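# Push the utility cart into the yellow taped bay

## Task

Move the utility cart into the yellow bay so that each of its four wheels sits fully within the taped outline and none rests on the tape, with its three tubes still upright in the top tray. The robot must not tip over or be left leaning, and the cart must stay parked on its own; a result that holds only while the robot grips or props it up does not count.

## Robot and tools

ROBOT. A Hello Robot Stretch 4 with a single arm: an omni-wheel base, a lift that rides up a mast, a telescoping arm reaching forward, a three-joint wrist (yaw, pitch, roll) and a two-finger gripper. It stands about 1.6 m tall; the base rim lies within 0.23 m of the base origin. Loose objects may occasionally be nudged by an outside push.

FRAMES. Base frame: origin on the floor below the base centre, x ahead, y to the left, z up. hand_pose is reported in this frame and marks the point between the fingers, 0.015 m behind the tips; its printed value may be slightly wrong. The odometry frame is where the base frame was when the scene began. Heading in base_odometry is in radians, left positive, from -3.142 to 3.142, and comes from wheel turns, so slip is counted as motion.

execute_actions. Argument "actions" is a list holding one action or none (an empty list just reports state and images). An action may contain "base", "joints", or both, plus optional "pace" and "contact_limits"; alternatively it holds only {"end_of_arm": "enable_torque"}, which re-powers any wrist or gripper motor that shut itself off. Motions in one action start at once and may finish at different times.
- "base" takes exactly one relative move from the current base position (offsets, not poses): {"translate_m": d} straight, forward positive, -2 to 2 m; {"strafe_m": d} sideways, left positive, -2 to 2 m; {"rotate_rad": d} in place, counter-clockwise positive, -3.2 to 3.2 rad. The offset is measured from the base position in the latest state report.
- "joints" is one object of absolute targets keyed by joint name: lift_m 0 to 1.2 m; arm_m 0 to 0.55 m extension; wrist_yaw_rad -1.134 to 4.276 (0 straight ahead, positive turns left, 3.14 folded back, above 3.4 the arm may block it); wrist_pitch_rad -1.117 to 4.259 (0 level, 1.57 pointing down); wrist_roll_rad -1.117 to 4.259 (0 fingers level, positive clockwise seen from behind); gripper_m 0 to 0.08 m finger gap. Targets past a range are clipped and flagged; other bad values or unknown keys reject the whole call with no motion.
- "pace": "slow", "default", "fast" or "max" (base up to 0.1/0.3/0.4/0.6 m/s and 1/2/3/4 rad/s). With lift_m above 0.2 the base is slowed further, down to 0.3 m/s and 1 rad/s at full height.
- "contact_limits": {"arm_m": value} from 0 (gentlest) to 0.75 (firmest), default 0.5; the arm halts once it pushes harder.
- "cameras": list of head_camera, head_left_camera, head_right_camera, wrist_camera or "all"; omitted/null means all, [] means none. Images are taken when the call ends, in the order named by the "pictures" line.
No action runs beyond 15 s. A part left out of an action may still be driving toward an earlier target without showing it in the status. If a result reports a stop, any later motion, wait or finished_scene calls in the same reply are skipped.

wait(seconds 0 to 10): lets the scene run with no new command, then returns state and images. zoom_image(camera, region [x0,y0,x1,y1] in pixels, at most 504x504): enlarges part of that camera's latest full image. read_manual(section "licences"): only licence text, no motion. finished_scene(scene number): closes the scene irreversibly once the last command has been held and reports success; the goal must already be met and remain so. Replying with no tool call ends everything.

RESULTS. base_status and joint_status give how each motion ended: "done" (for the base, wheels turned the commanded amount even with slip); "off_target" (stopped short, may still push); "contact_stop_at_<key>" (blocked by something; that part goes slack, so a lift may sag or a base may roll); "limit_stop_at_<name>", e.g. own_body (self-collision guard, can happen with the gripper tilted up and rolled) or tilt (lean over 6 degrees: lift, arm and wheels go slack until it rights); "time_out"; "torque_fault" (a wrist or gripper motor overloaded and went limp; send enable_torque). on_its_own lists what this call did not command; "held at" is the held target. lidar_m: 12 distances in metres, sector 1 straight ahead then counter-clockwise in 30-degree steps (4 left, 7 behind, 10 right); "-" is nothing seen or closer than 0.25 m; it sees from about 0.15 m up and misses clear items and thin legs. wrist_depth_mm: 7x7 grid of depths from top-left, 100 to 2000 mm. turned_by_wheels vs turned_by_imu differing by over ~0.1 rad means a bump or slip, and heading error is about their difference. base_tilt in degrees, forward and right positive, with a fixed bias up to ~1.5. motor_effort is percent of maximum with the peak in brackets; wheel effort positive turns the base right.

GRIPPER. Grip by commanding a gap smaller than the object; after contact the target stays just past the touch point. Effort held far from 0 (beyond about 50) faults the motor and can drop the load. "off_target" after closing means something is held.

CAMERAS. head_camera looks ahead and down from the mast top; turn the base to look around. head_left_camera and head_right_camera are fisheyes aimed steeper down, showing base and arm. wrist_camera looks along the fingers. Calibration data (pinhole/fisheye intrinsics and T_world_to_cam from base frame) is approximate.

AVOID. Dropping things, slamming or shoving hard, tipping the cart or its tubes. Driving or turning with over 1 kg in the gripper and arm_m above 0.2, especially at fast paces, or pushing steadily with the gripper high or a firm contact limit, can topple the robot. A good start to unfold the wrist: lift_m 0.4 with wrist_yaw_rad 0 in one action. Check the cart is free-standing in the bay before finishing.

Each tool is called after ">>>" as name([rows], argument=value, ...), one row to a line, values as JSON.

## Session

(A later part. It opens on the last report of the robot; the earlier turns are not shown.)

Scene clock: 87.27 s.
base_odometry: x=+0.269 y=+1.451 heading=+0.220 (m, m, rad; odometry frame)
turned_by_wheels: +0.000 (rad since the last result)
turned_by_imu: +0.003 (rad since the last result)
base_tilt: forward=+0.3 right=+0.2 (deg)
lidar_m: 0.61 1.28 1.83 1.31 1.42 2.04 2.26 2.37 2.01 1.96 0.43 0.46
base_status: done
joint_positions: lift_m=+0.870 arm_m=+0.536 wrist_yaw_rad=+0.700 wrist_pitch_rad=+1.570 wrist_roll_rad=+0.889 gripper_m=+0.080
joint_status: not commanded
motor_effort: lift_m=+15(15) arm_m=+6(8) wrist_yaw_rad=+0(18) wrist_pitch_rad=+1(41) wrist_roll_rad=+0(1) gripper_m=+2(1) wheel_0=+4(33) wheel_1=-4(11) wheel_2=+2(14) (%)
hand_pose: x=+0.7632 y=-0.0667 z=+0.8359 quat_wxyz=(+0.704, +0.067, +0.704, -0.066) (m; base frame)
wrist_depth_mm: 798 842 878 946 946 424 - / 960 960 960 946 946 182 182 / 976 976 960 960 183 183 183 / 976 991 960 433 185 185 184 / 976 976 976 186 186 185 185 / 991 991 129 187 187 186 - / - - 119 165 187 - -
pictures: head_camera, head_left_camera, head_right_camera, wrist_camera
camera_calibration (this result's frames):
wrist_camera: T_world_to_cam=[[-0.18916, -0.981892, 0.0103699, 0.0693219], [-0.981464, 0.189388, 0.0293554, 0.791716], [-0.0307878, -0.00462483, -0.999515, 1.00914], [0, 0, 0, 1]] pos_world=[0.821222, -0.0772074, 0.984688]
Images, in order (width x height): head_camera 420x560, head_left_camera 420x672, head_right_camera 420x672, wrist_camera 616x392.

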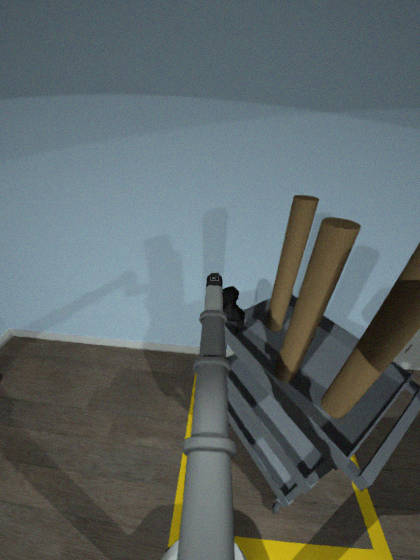

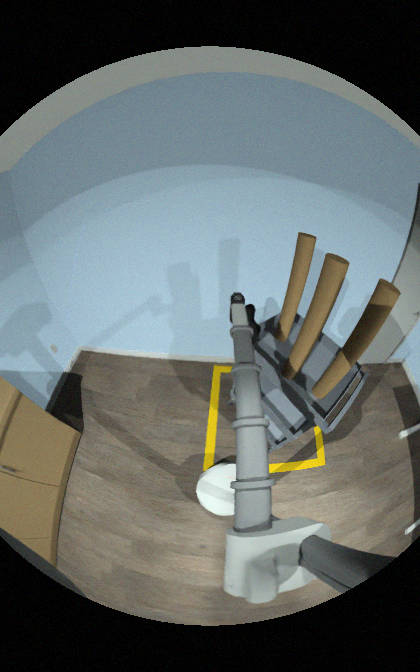

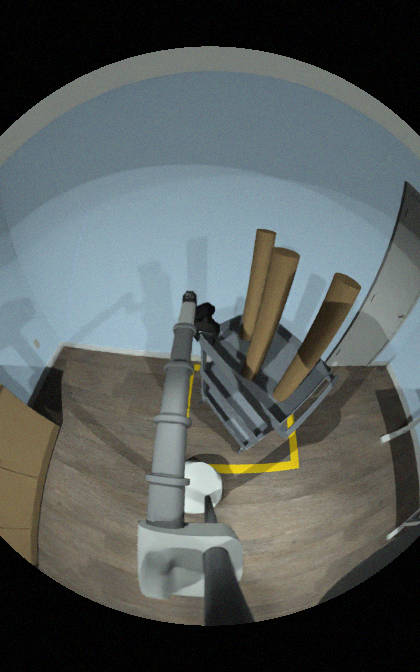

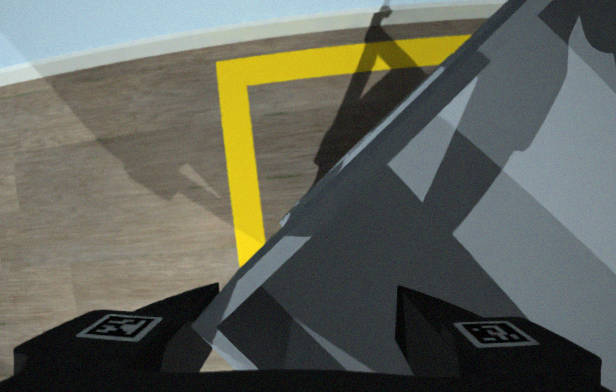

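>>> zoom_image(camera="head_right_camera", region=[170, 310, 350, 490])

>>> zoom_image(camera="head_camera", region=[160, 280, 420, 560])

>>> zoom_image(camera="wrist_camera", region=[150, 100, 480, 392])

Region (170, 310, 350, 490) of head_right_camera's 420x672 image, scaled by 2.800, with more detail than that image has.

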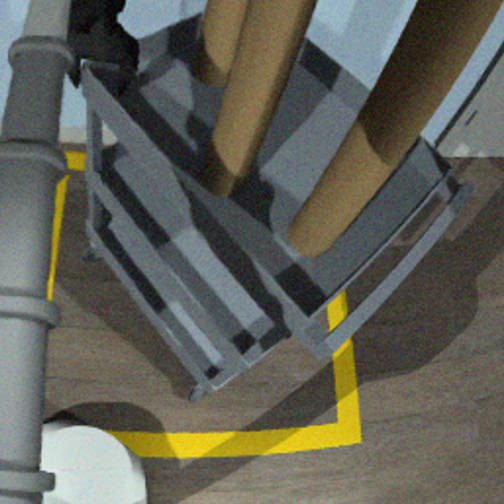

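Region (160, 280, 420, 560) of head_camera's 420x560 image, scaled by 1.800, with more detail than that image has; it fills the left 468 columns of this view, and the rest is white.

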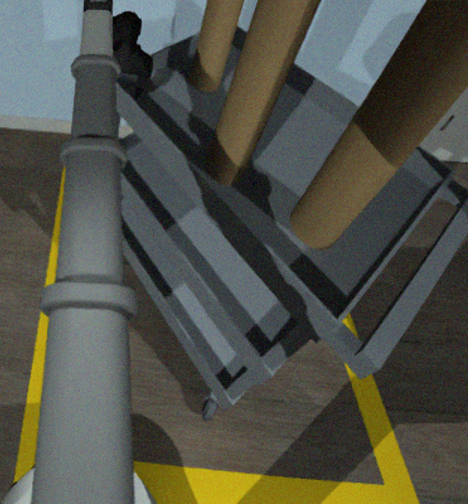

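Region (150, 100, 480, 392) of wrist_camera's 616x392 image, scaled by 1.527; it fills the top 446 rows of this view, and the rest is white.

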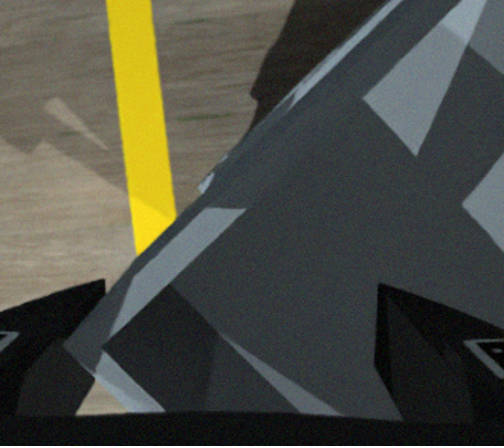

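>>> execute_actions([
  {"joints": {"lift_m": 0.94}, "pace": "fast"},
])

Scene clock: 89.60 s.
base_odometry: x=+0.269 y=+1.451 heading=+0.220 (m, m, rad; odometry frame)
turned_by_wheels: +0.000 (rad since the last result)
turned_by_imu: -0.001 (rad since the last result)
base_tilt: forward=+0.3 right=+0.1 (deg)
lidar_m: 0.64 1.27 1.86 1.29 1.37 2.06 2.25 2.38 2.03 1.95 0.43 0.46
base_status: not commanded
joint_positions: lift_m=+0.940 arm_m=+0.536 wrist_yaw_rad=+0.700 wrist_pitch_rad=+1.570 wrist_roll_rad=+0.889 gripper_m=+0.080
joint_status: all done
motor_effort: lift_m=+22(25) arm_m=+7(7) wrist_yaw_rad=+0(1) wrist_pitch_rad=+1(1) wrist_roll_rad=+0(0) gripper_m=+2(3) wheel_0=+4(3) wheel_1=-4(4) wheel_2=+2(2) (%)
hand_pose: x=+0.7632 y=-0.0667 z=+0.9052 quat_wxyz=(+0.704, +0.067, +0.704, -0.066) (m; base frame)
wrist_depth_mm: 798 842 904 960 1008 264 - / 1025 1025 1025 1042 1025 250 249 / 1042 1042 1025 1042 252 251 251 / 1042 1042 1042 504 254 253 252 / 1060 1042 1042 256 254 254 254 / 1060 1042 1042 243 256 255 254 / - - 1060 1060 224 - -
pictures: head_camera, head_left_camera, head_right_camera, wrist_camera
camera_calibration (this result's frames):
wrist_camera: T_world_to_cam=[[-0.189159, -0.981892, 0.0103716, 0.0685995], [-0.981464, 0.189386, 0.0293568, 0.789678], [-0.0307894, -0.00462625, -0.999515, 1.07848], [0, 0, 0, 1]] pos_world=[0.821222, -0.0772074, 1.05406]
Images, in order (width x height): head_camera 420x560, head_left_camera 420x672, head_right_camera 420x672, wrist_camera 616x392.

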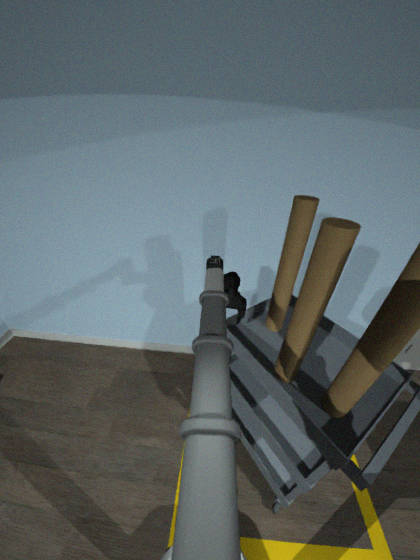

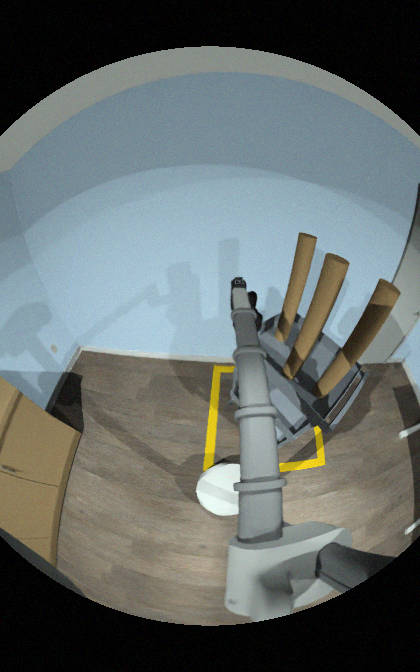

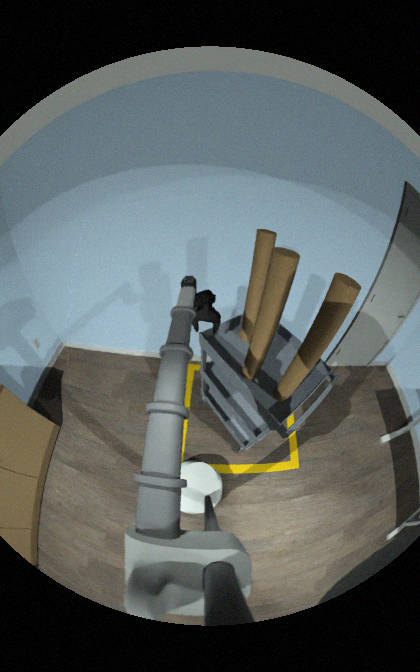

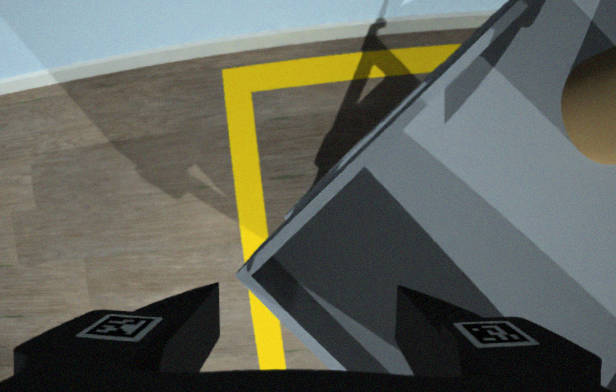

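>>> zoom_image(camera="head_right_camera", region=[180, 330, 340, 480])

>>> zoom_image(camera="head_left_camera", region=[195, 330, 375, 480])

Region (180, 330, 340, 480) of head_right_camera's 420x672 image, scaled by 3.150, with more detail than that image has; it fills the top 472 rows of this view, and the rest is white.

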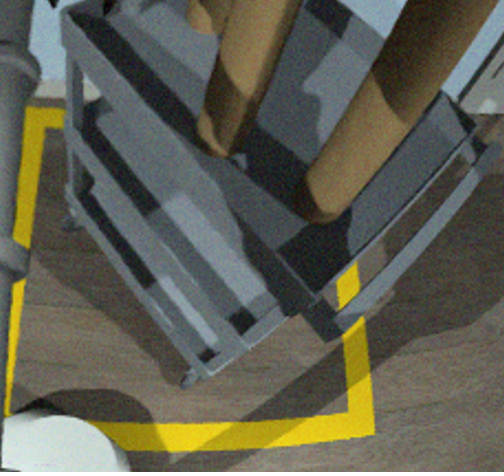

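Region (195, 330, 375, 480) of head_left_camera's 420x672 image, scaled by 2.800, with more detail than that image has.

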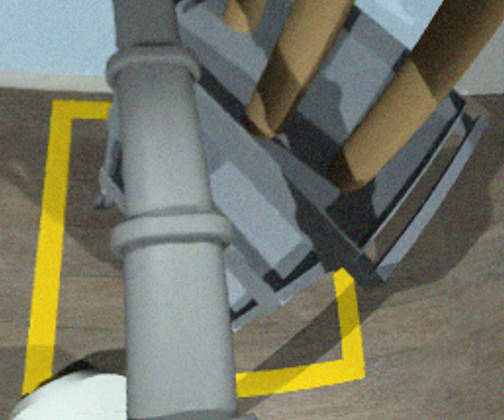

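>>> finished_scene(scene=2)

The scene is finished: the task was done.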